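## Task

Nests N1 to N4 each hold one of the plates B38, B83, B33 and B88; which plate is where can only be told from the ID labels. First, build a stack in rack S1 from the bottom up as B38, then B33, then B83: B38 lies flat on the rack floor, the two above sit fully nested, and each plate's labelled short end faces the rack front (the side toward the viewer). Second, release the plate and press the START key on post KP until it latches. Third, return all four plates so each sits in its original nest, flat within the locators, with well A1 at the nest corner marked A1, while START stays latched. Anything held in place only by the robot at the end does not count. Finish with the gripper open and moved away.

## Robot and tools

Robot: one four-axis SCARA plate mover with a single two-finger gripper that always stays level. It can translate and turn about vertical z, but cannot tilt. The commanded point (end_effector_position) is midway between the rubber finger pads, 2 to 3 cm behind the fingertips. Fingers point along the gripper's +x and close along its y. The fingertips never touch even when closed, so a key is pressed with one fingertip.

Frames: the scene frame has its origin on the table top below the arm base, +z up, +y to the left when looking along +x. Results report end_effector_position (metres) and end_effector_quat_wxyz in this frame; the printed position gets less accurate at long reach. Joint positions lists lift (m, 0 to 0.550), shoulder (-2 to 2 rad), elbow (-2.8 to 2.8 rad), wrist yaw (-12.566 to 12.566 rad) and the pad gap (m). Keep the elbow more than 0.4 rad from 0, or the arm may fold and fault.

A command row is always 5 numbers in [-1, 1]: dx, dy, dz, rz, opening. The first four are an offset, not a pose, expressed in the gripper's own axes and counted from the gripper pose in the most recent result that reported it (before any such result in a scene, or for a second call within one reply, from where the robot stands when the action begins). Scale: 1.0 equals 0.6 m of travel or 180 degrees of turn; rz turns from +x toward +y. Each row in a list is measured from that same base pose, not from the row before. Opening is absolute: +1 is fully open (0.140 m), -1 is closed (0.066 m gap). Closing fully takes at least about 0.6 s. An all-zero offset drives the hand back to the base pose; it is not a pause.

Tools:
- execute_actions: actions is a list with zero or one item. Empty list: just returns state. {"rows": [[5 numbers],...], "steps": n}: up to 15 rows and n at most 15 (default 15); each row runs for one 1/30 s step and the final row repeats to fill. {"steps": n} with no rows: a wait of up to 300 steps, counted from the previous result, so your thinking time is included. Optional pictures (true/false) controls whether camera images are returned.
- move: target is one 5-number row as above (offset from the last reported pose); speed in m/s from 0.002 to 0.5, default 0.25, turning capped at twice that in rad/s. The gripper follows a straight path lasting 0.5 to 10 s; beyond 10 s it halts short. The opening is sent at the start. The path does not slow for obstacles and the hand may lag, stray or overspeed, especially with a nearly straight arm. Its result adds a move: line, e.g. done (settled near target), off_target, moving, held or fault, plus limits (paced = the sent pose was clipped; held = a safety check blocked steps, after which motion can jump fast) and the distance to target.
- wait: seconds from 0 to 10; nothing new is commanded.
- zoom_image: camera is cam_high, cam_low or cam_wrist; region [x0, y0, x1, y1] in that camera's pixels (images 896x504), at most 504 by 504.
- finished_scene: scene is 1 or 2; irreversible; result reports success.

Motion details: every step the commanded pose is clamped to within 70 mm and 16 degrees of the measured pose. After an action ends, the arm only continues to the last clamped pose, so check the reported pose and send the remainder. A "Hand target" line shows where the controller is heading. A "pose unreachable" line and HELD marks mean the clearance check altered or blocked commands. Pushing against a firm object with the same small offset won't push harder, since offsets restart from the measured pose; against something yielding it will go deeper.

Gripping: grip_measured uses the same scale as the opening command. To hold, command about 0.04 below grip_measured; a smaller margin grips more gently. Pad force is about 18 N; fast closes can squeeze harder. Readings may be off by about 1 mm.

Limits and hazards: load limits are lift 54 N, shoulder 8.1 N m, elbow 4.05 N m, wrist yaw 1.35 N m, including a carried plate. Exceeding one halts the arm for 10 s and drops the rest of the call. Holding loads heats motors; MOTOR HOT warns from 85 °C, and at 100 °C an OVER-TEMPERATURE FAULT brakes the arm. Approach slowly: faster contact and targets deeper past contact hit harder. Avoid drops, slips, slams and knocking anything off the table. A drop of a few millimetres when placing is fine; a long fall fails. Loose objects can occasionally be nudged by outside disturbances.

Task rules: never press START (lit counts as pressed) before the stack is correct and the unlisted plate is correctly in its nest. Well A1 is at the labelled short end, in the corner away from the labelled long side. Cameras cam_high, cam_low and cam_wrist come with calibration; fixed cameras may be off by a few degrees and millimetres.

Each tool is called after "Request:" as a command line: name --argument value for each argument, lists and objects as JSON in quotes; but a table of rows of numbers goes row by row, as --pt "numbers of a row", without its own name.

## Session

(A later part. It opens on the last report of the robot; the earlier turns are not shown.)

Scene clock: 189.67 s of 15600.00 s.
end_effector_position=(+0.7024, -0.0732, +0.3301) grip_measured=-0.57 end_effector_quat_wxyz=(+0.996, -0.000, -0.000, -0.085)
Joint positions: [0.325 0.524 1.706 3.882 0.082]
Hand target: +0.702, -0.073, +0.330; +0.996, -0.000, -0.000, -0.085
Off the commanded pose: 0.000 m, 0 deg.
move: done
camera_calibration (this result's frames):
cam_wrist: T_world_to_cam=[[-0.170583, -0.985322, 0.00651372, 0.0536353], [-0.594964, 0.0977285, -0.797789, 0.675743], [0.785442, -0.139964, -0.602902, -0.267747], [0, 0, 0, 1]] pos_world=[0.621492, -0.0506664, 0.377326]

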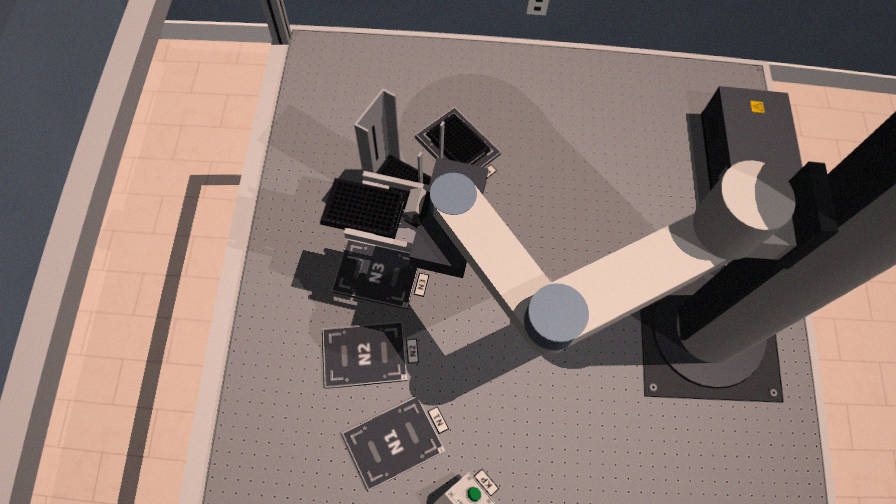

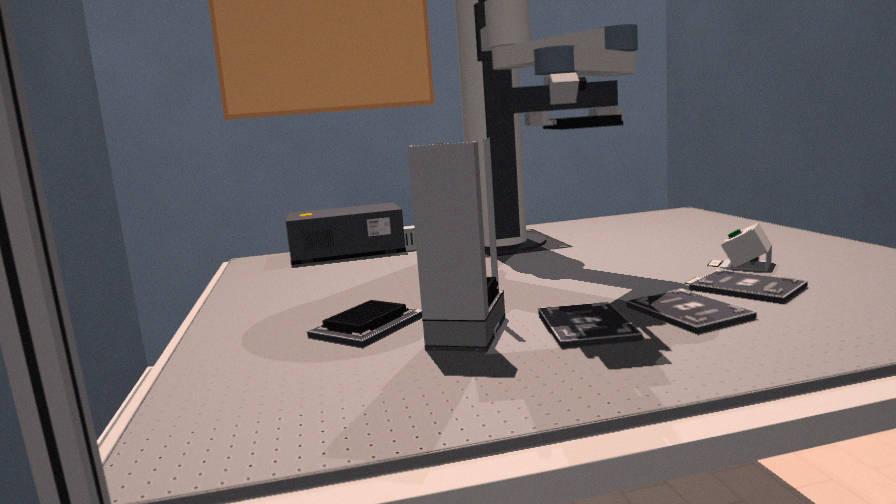

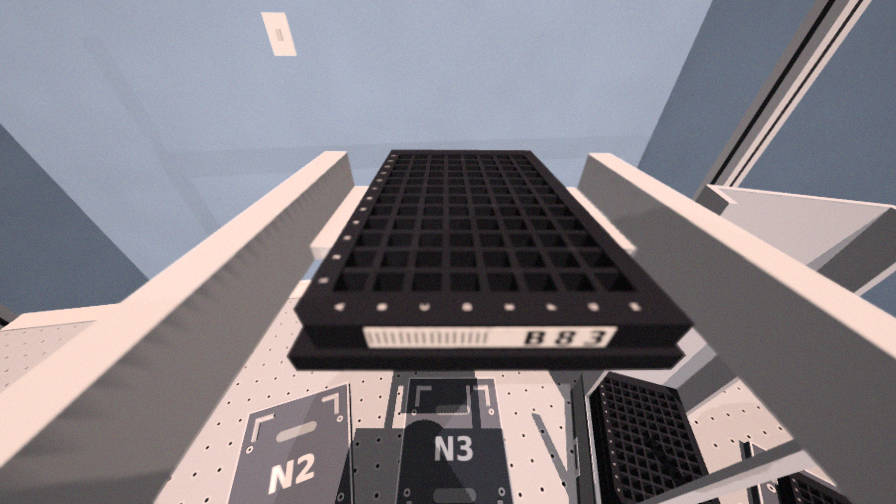

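Request:
move --target '[-0.018,-0.3101,0,-0.0996,-0.62]'

Request:
move --target '[0,0,-0.025,0,-0.62]' --speed 0.015

Scene clock: 194.50 s of 15600.00 s.
end_effector_position=(+0.6602, -0.2549, +0.3301) grip_measured=-0.57 end_effector_quat_wxyz=(+0.971, -0.000, -0.000, -0.239)
Joint positions: [0.325 0.126 1.8   3.874 0.082]
Hand target: +0.660, -0.255, +0.330; +0.971, -0.000, -0.000, -0.239
Off the commanded pose: 0.000 m, 0 deg.
After step 90, 0.70 s passed at rest.
move: done
camera_calibration (this result's frames):
cam_wrist: T_world_to_cam=[[-0.465788, -0.884873, 0.00651372, 0.0879023], [-0.535935, 0.276238, -0.797789, 0.674895], [0.704142, -0.375091, -0.602902, -0.26626], [0, 0, 0, 1]] pos_world=[0.590128, -0.208521, 0.377323]

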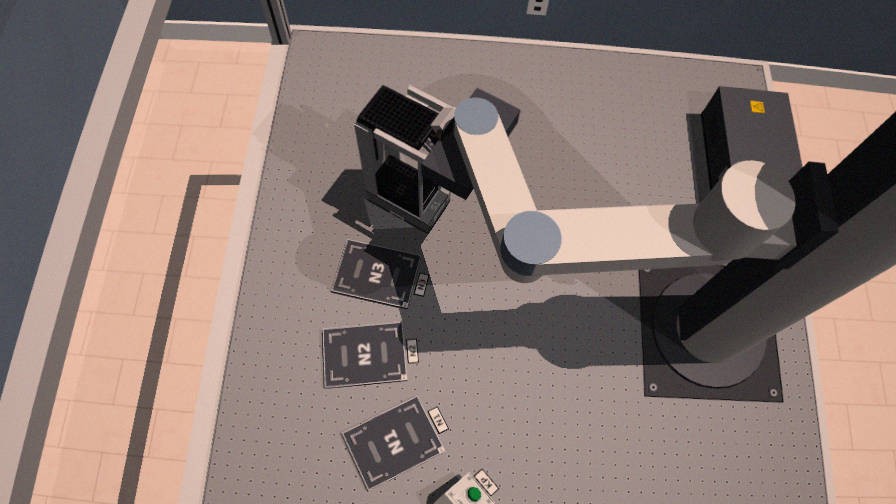

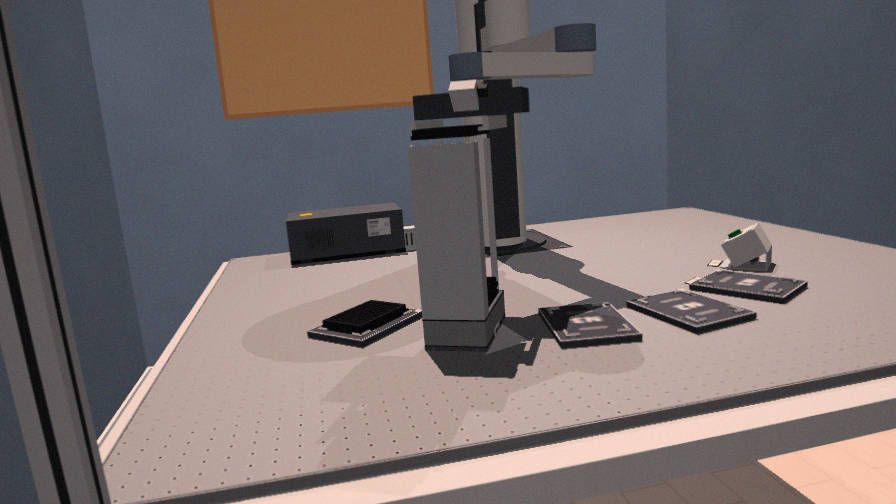

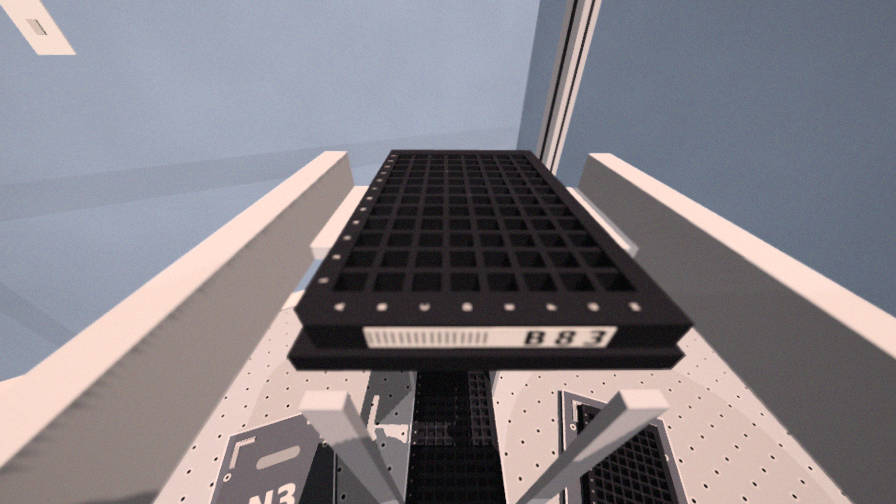

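Scene clock: 195.73 s of 15600.00 s.
end_effector_position=(+0.6600, -0.2550, +0.3151) grip_measured=-0.57 end_effector_quat_wxyz=(+0.971, -0.000, -0.000, -0.240)
Joint positions: [0.31  0.126 1.799 3.874 0.082]
Hand target: +0.660, -0.255, +0.315; +0.971, -0.000, -0.000, -0.239
Off the commanded pose: 0.000 m, 0 deg.
move: done
camera_calibration (this result's frames):
cam_wrist: T_world_to_cam=[[-0.46605, -0.884734, 0.00651372, 0.088083], [-0.535853, 0.276397, -0.797789, 0.662864], [0.704031, -0.3753, -0.602902, -0.275238], [0, 0, 0, 1]] pos_world=[0.590024, -0.20858, 0.36231]

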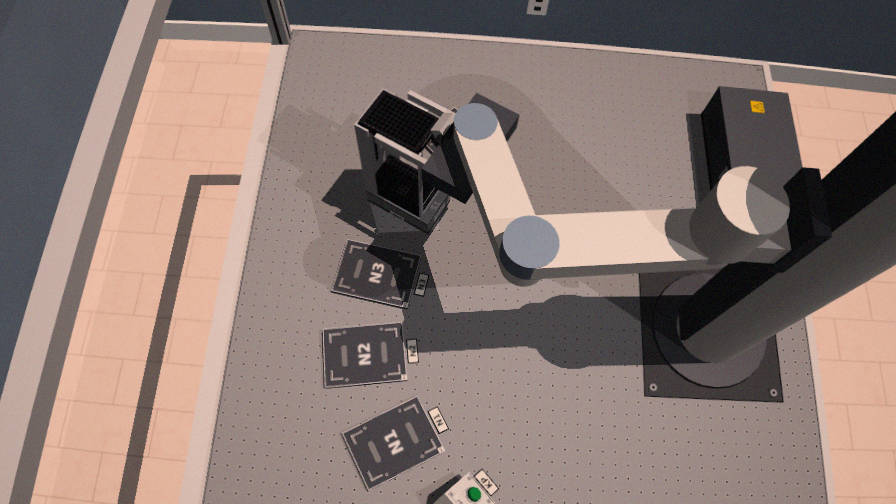

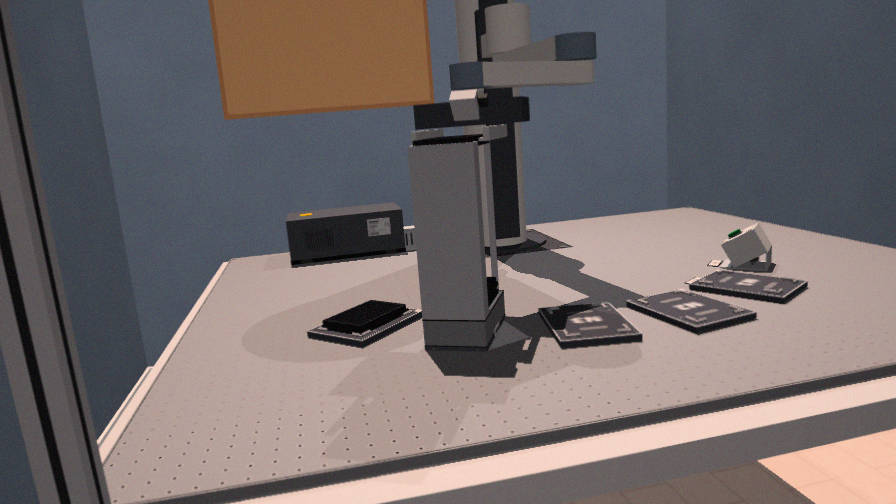

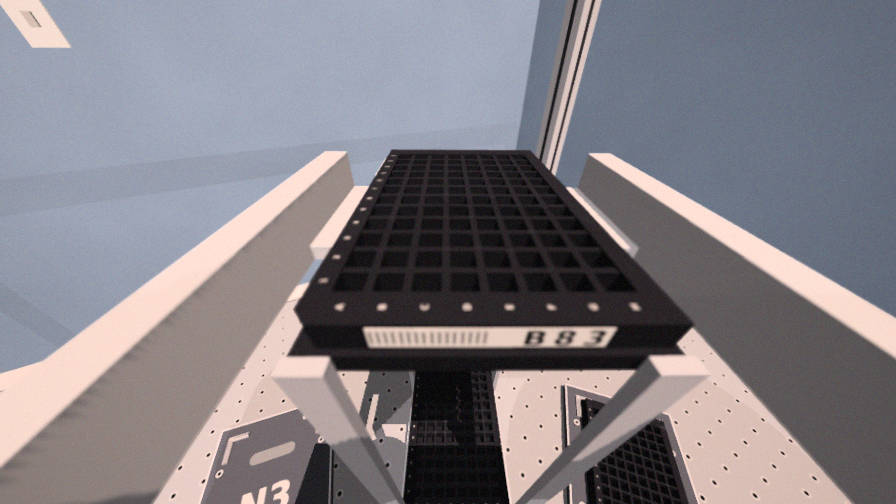

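Down to .107, then .097 (slight press), release, back off.

Request:
move --target '[0,0,-0.347,0,-0.62]' --speed 0.1

Request:
move --target '[0,0,-0.017,0,-0.62]' --speed 0.01

Request:
move --target '[0,0,0,0,1]'

Request:
move --target '[-0.22,0,-0.04,0,1]'

Request:
zoom_image --camera "cam_wrist" --region '[370, 60, 560, 220]'

Request:
zoom_image --camera "cam_high" --region '[400, 95, 510, 195]'

Scene clock: 202.77 s of 15600.00 s.
end_effector_position=(+0.6600, -0.2550, +0.1068) grip_measured=-0.57 end_effector_quat_wxyz=(+0.971, -0.000, -0.000, -0.240)
Joint positions: [0.102 0.126 1.799 3.874 0.082]
Hand target: +0.660, -0.255, +0.107; +0.971, -0.000, -0.000, -0.240
Off the commanded pose: 0.000 m, 0 deg.
After step 90, 1.63 s passed at rest.
move: done
camera_calibration (this result's frames):
cam_wrist: T_world_to_cam=[[-0.466101, -0.884707, 0.00651372, 0.0894543], [-0.535837, 0.276428, -0.797789, 0.496688], [0.704009, -0.37534, -0.602902, -0.400795], [0, 0, 0, 1]] pos_world=[0.590002, -0.208592, 0.154029]

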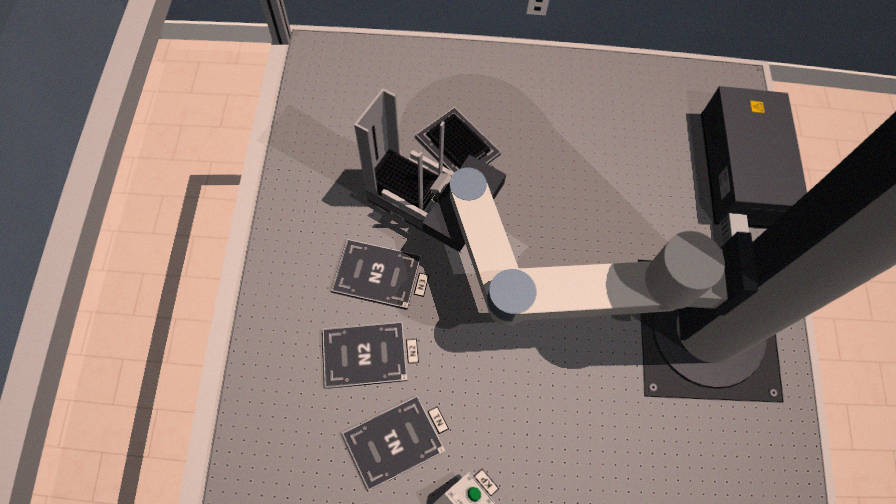

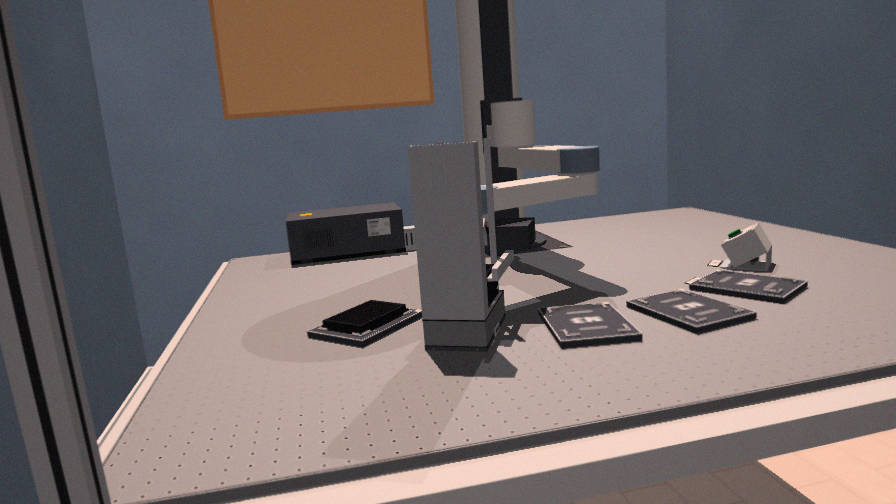

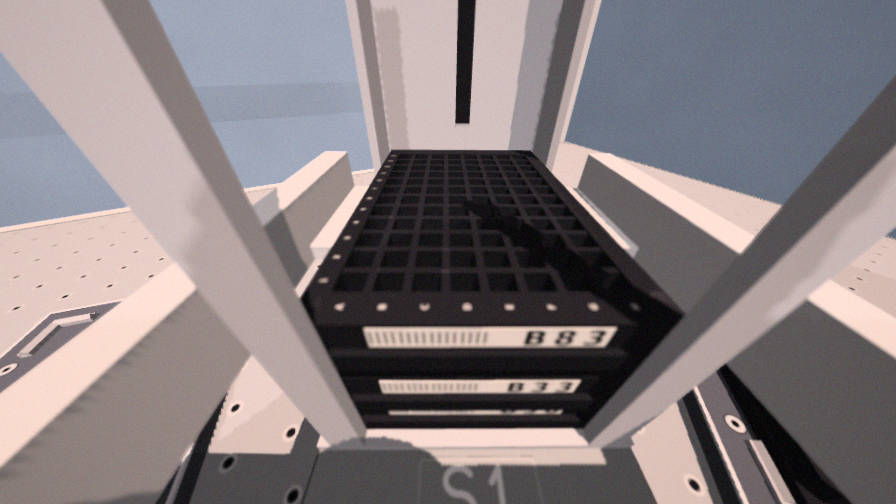

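Scene clock: 204.00 s of 15600.00 s.
end_effector_position=(+0.6600, -0.2550, +0.0979) grip_measured=-0.57 end_effector_quat_wxyz=(+0.971, -0.000, -0.000, -0.240)
Joint positions: [0.093 0.126 1.799 3.874 0.082]
Hand target: +0.660, -0.255, +0.097; +0.971, -0.000, -0.000, -0.240
Off the commanded pose: 0.001 m, 0 deg.
move: done
camera_calibration (this result's frames):
cam_wrist: T_world_to_cam=[[-0.466041, -0.884739, 0.00651372, 0.0894606], [-0.535855, 0.276391, -0.797789, 0.489508], [0.704034, -0.375293, -0.602902, -0.406181], [0, 0, 0, 1]] pos_world=[0.589964, -0.208584, 0.145054]

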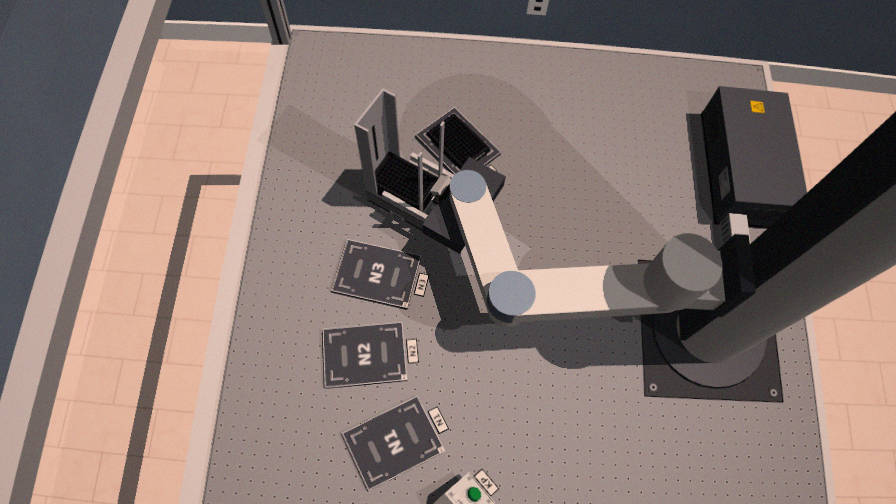

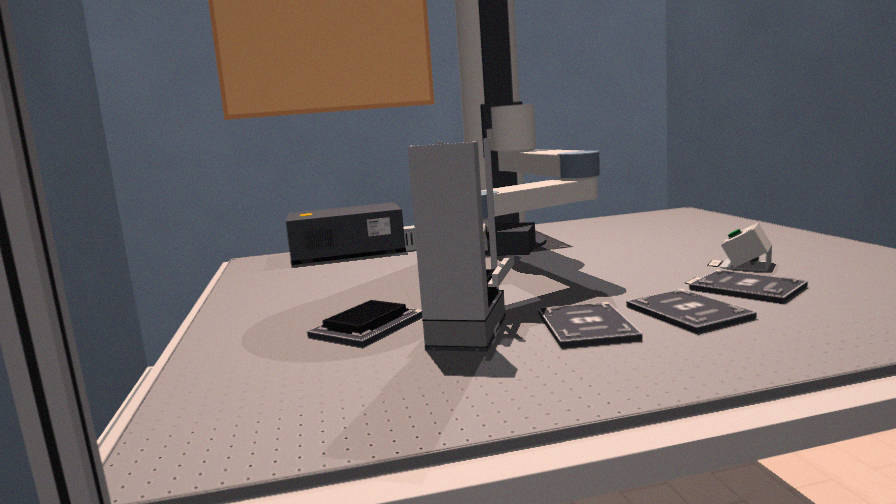

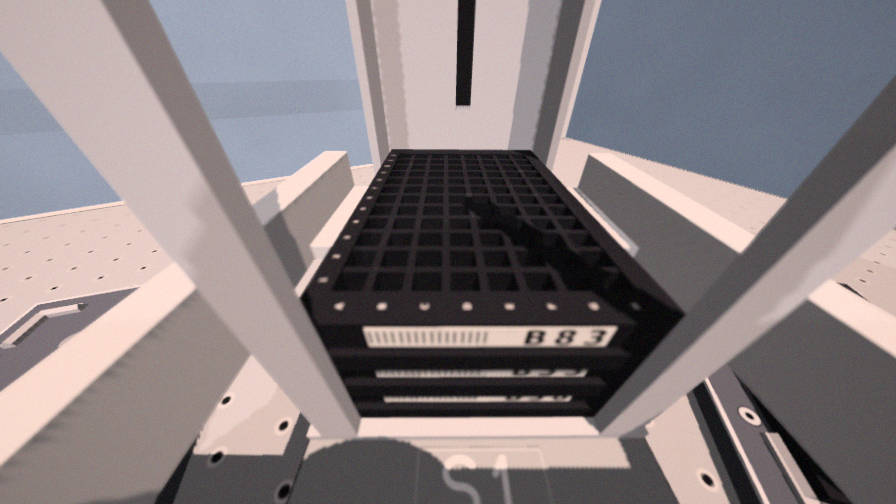

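Scene clock: 204.73 s of 15600.00 s.
end_effector_position=(+0.6599, -0.2551, +0.0979) grip_measured=+0.99 end_effector_quat_wxyz=(+0.971, -0.000, -0.000, -0.240)
Joint positions: [0.093 0.126 1.799 3.874 0.14 ]
Hand target: +0.660, -0.255, +0.098; +0.971, -0.000, -0.000, -0.240
Off the commanded pose: 0.000 m, 0 deg.
move: done
camera_calibration (this result's frames):
cam_wrist: T_world_to_cam=[[-0.466431, -0.884533, 0.00651372, 0.0896428], [-0.535734, 0.276628, -0.797789, 0.489529], [0.703869, -0.375603, -0.602902, -0.406098], [0, 0, 0, 1]] pos_world=[0.589909, -0.208657, 0.145119]

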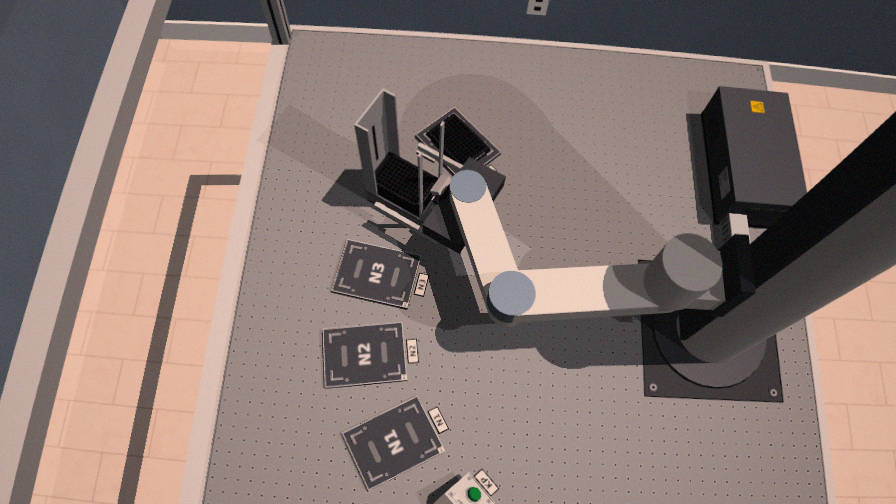

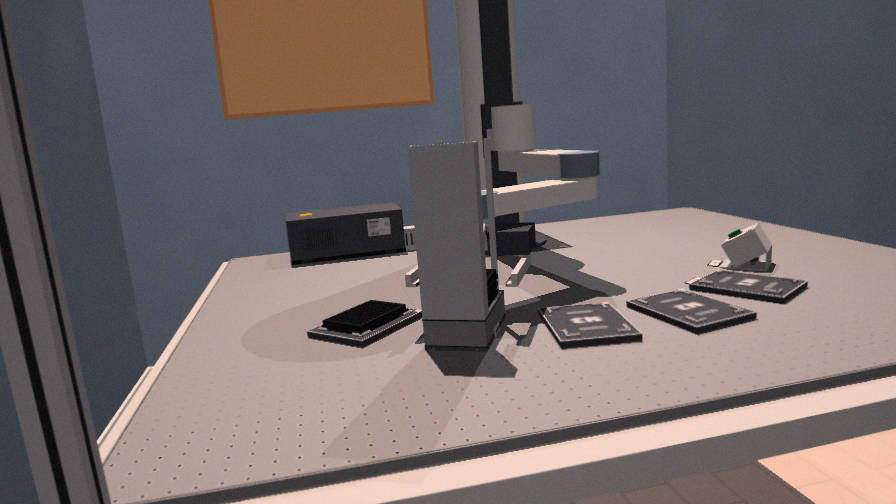

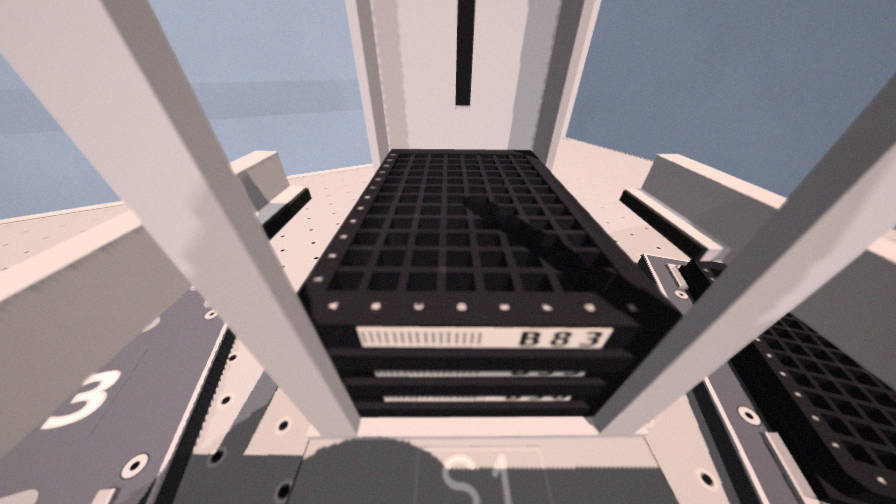

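Scene clock: 205.70 s of 15600.00 s.
end_effector_position=(+0.5430, -0.1936, +0.0739) grip_measured=+0.99 end_effector_quat_wxyz=(+0.971, -0.000, -0.000, -0.240)
Joint positions: [0.069 0.408 1.109 4.281 0.14 ]
Hand target: +0.543, -0.194, +0.074; +0.971, -0.000, -0.000, -0.240
Off the commanded pose: 0.000 m, 0 deg.
move: done
camera_calibration (this result's frames):
cam_wrist: T_world_to_cam=[[-0.466606, -0.884442, 0.00651372, 0.089728], [-0.535679, 0.276733, -0.797789, 0.390761], [0.703795, -0.375742, -0.602902, -0.315245], [0, 0, 0, 1]] pos_world=[0.473058, -0.147228, 0.121098]

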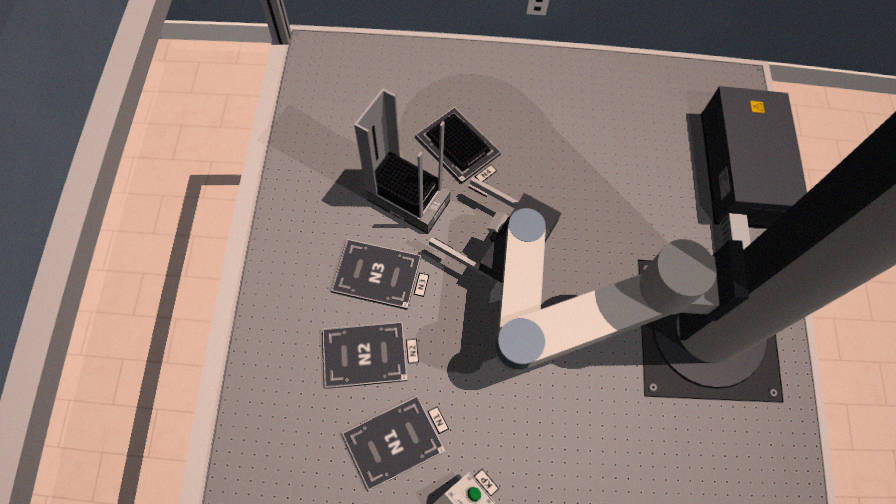

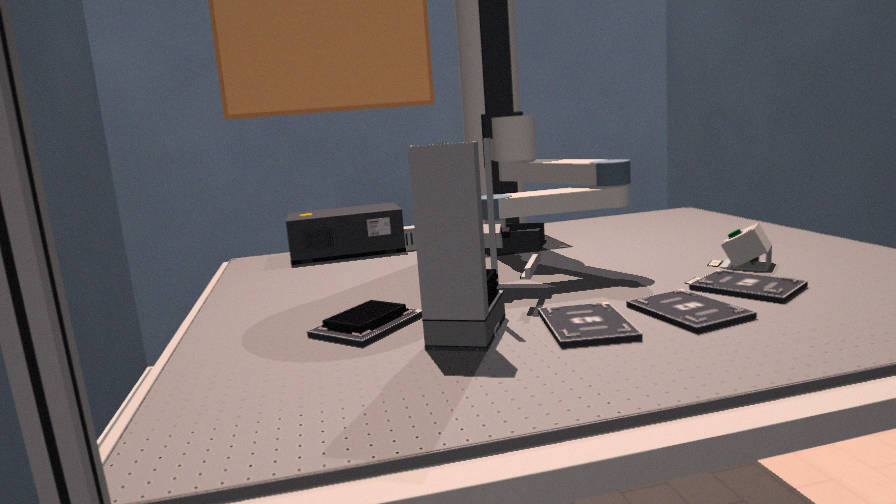

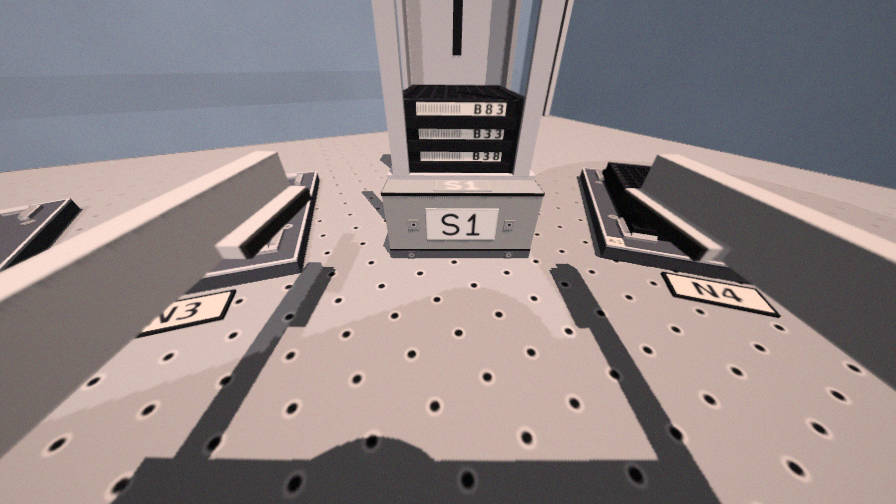

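Region (370, 60, 560, 220) of cam_wrist's 896x504 image, scaled by 2.653, with more detail than that image has; it fills the top 424 rows of this view, and the rest is white.

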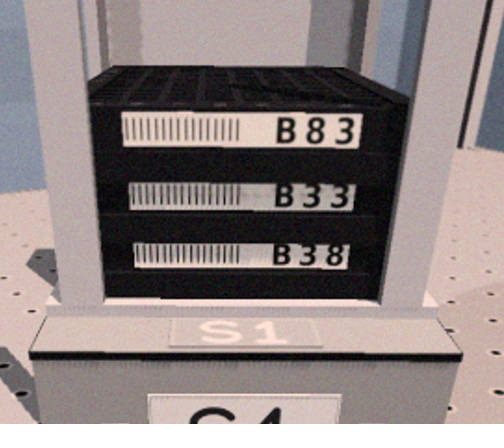

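Region (400, 95, 510, 195) of cam_high's 896x504 image, scaled by 4.582, with more detail than that image has; it fills the top 458 rows of this view, and the rest is white.

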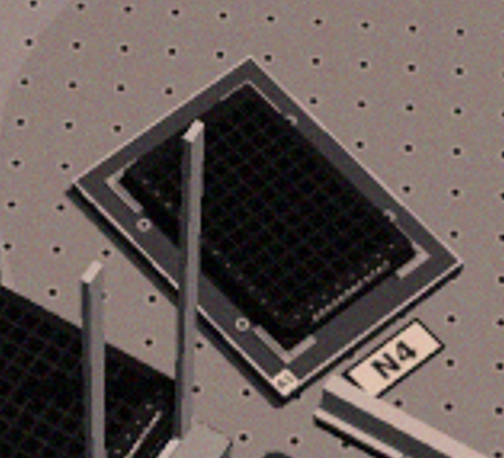

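Request:
execute_actions --actions '[]'

Scene clock: 218.93 s of 15600.00 s.
end_effector_position=(+0.5431, -0.1936, +0.0739) grip_measured=+0.99 end_effector_quat_wxyz=(+0.971, -0.000, -0.000, -0.240)
Joint positions: [0.069 0.408 1.109 4.281 0.14 ]
Hand target: +0.543, -0.194, +0.074; +0.971, -0.000, -0.000, -0.240
Off the commanded pose: 0.000 m, 0 deg.
Steps of this call (steps 1 to 90: nothing new was sent; then 10.23 s passed at rest). Readings (end_effector_position):
1: (+0.5430, -0.1936, +0.0739)
2: (+0.5430, -0.1936, +0.0739)
4: (+0.5430, -0.1936, +0.0739)
8: (+0.5431, -0.1936, +0.0739)
90: the state above
camera_calibration (this result's frames):
cam_wrist: T_world_to_cam=[[-0.466565, -0.884463, 0.00651372, 0.0897123], [-0.535692, 0.276708, -0.797789, 0.390768], [0.703812, -0.375709, -0.602902, -0.315255], [0, 0, 0, 1]] pos_world=[0.473068, -0.147226, 0.121098]

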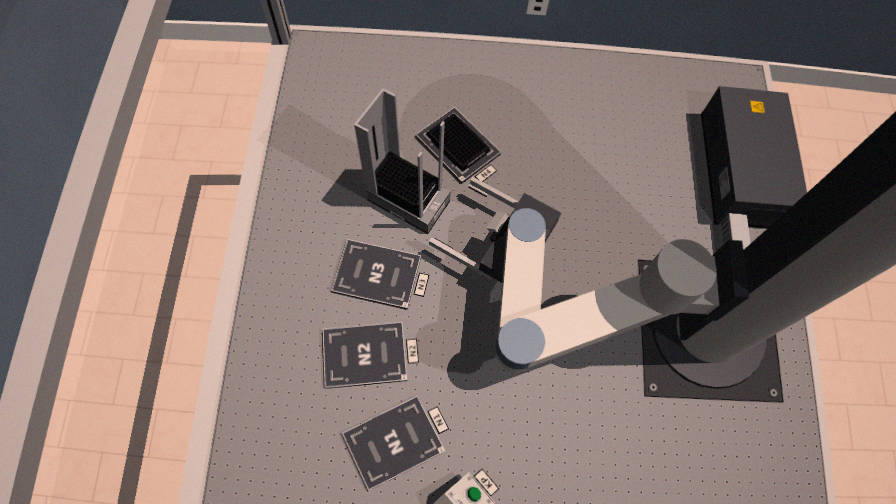

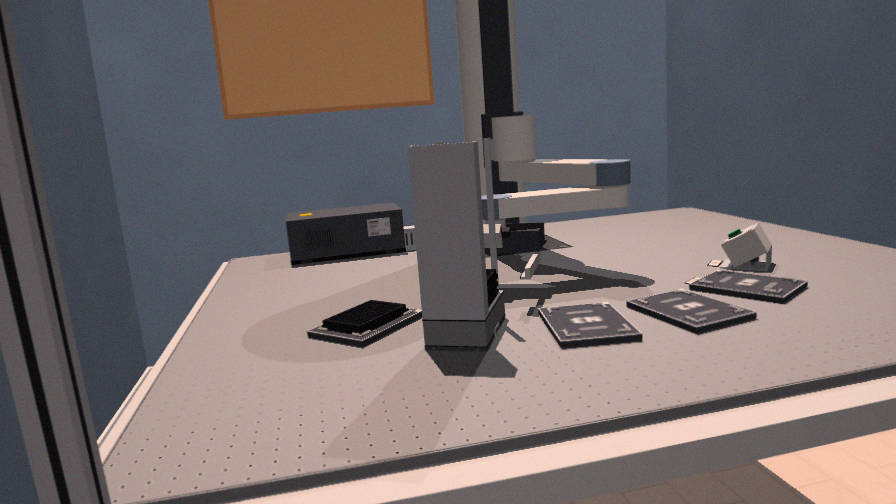

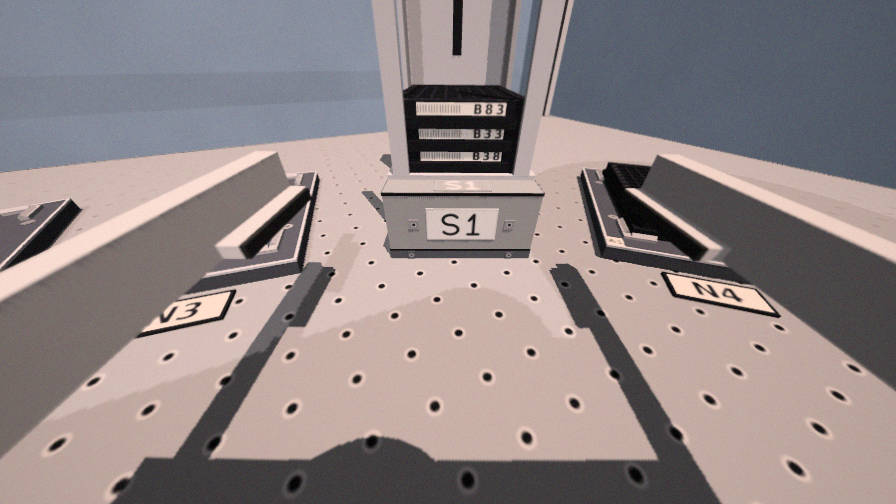

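Request:
move --target '[-0.52,0.656,0.11,0.427,-1]' --speed 0.3

Scene clock: 238.50 s of 15600.00 s.
end_effector_position=(+0.4500, +0.3001, +0.1399) grip_measured=-1.00 end_effector_quat_wxyz=(+0.909, -0.000, -0.000, +0.416)
Joint positions: [0.135 1.721 1.069 4.351 0.066]
Hand target: +0.450, +0.300, +0.140; +0.910, -0.000, -0.000, +0.416
Off the commanded pose: 0.000 m, 0 deg.
After step 90, 13.97 s passed at rest.
move: done
camera_calibration (this result's frames):
cam_wrist: T_world_to_cam=[[0.755601, -0.655, 0.00651372, -0.136289], [-0.390991, -0.458977, -0.797789, 0.412646], [0.525541, 0.600263, -0.602902, -0.23716], [0, 0, 0, 1]] pos_world=[0.388958, 0.242484, 0.187108]

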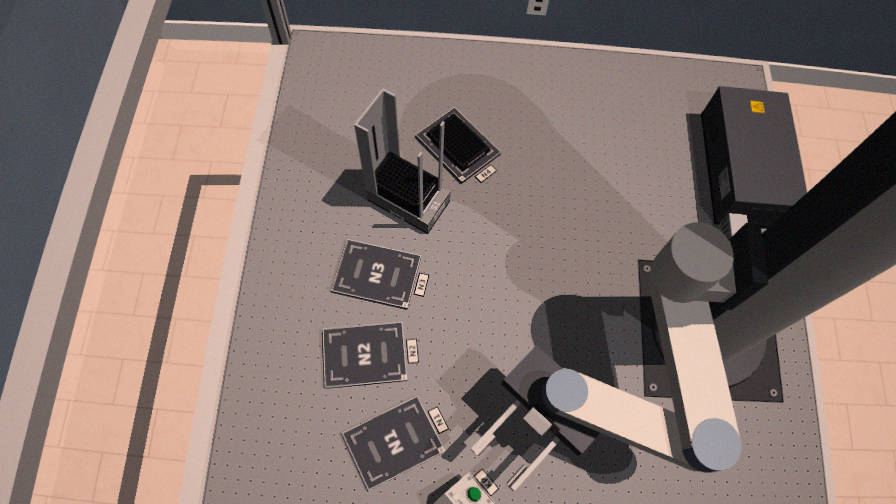

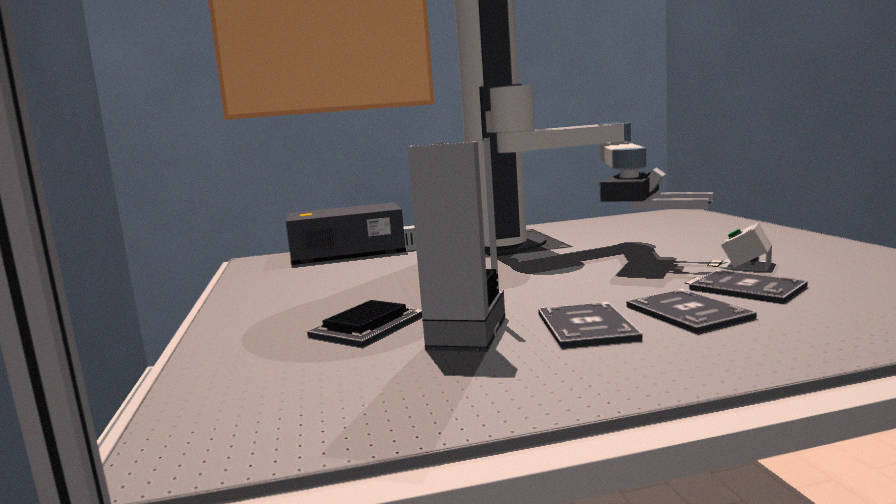

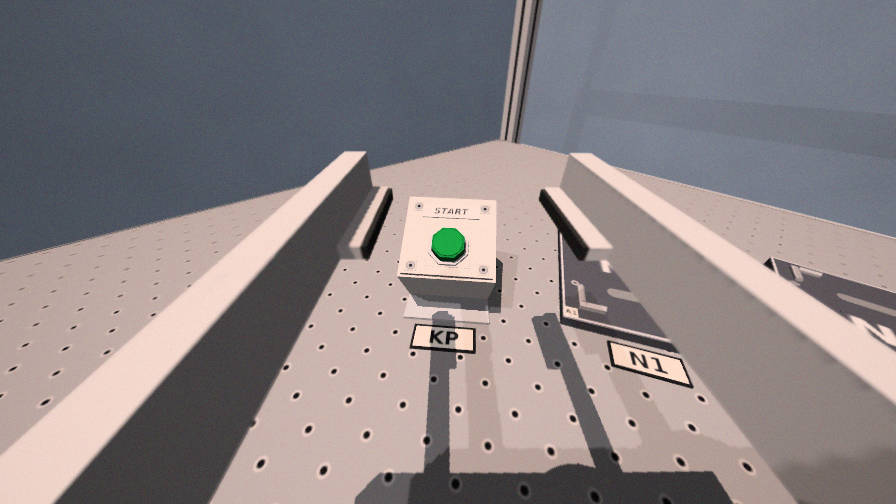

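Request:
move --target '[0.05,-0.055,-0.05,0,-1]' --speed 0.15

Scene clock: 244.60 s of 15600.00 s.
end_effector_position=(+0.4947, +0.3012, +0.1098) grip_measured=-1.00 end_effector_quat_wxyz=(+0.909, -0.000, -0.000, +0.416)
Joint positions: [0.105 1.558 1.223 4.36  0.066]
Hand target: +0.495, +0.301, +0.110; +0.909, -0.000, -0.000, +0.416
Off the commanded pose: 0.000 m, 0 deg.
After step 90, 2.37 s passed at rest.
move: done
camera_calibration (this result's frames):
cam_wrist: T_world_to_cam=[[0.75559, -0.655013, 0.00651372, -0.169111], [-0.390999, -0.45897, -0.797789, 0.406598], [0.525551, 0.600254, -0.602902, -0.279382], [0, 0, 0, 1]] pos_world=[0.433587, 0.243547, 0.157041]

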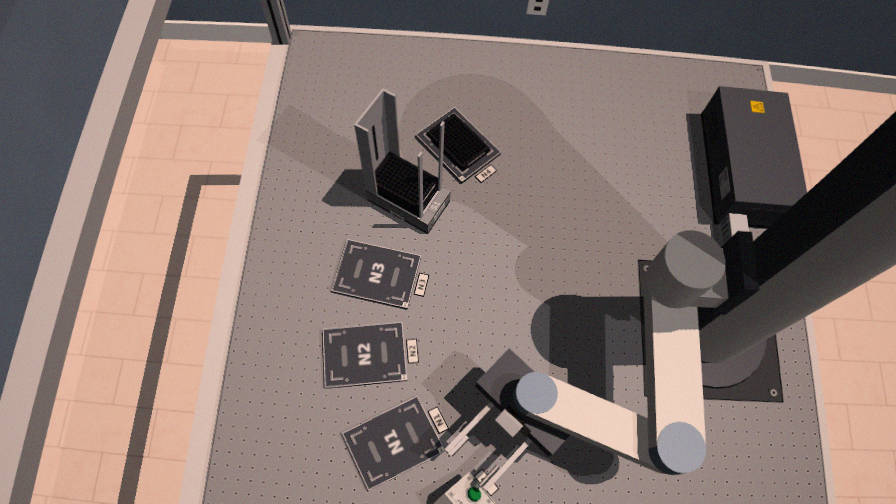

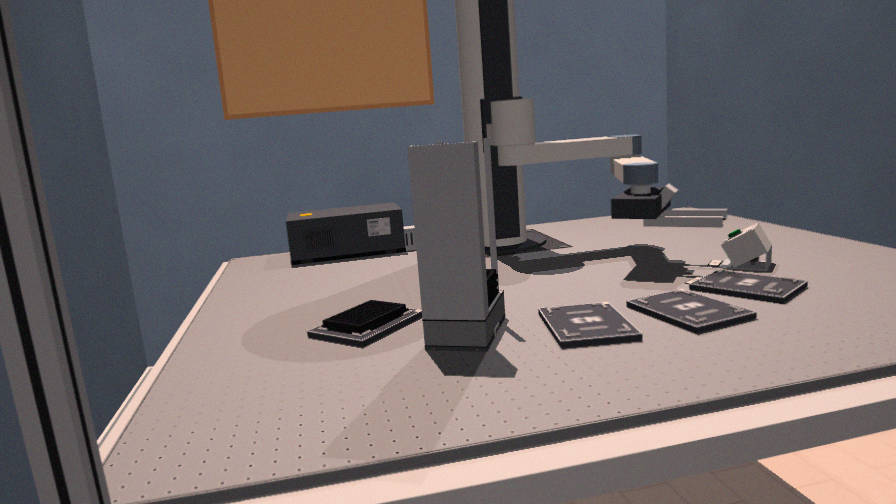

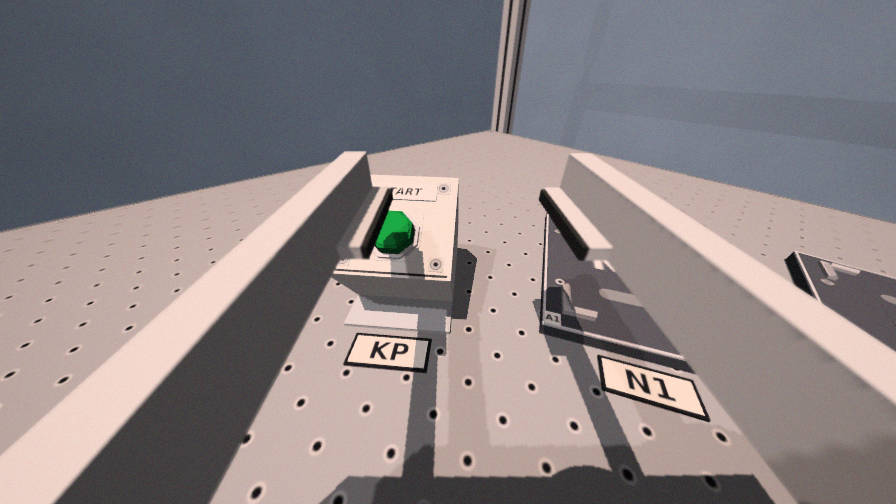

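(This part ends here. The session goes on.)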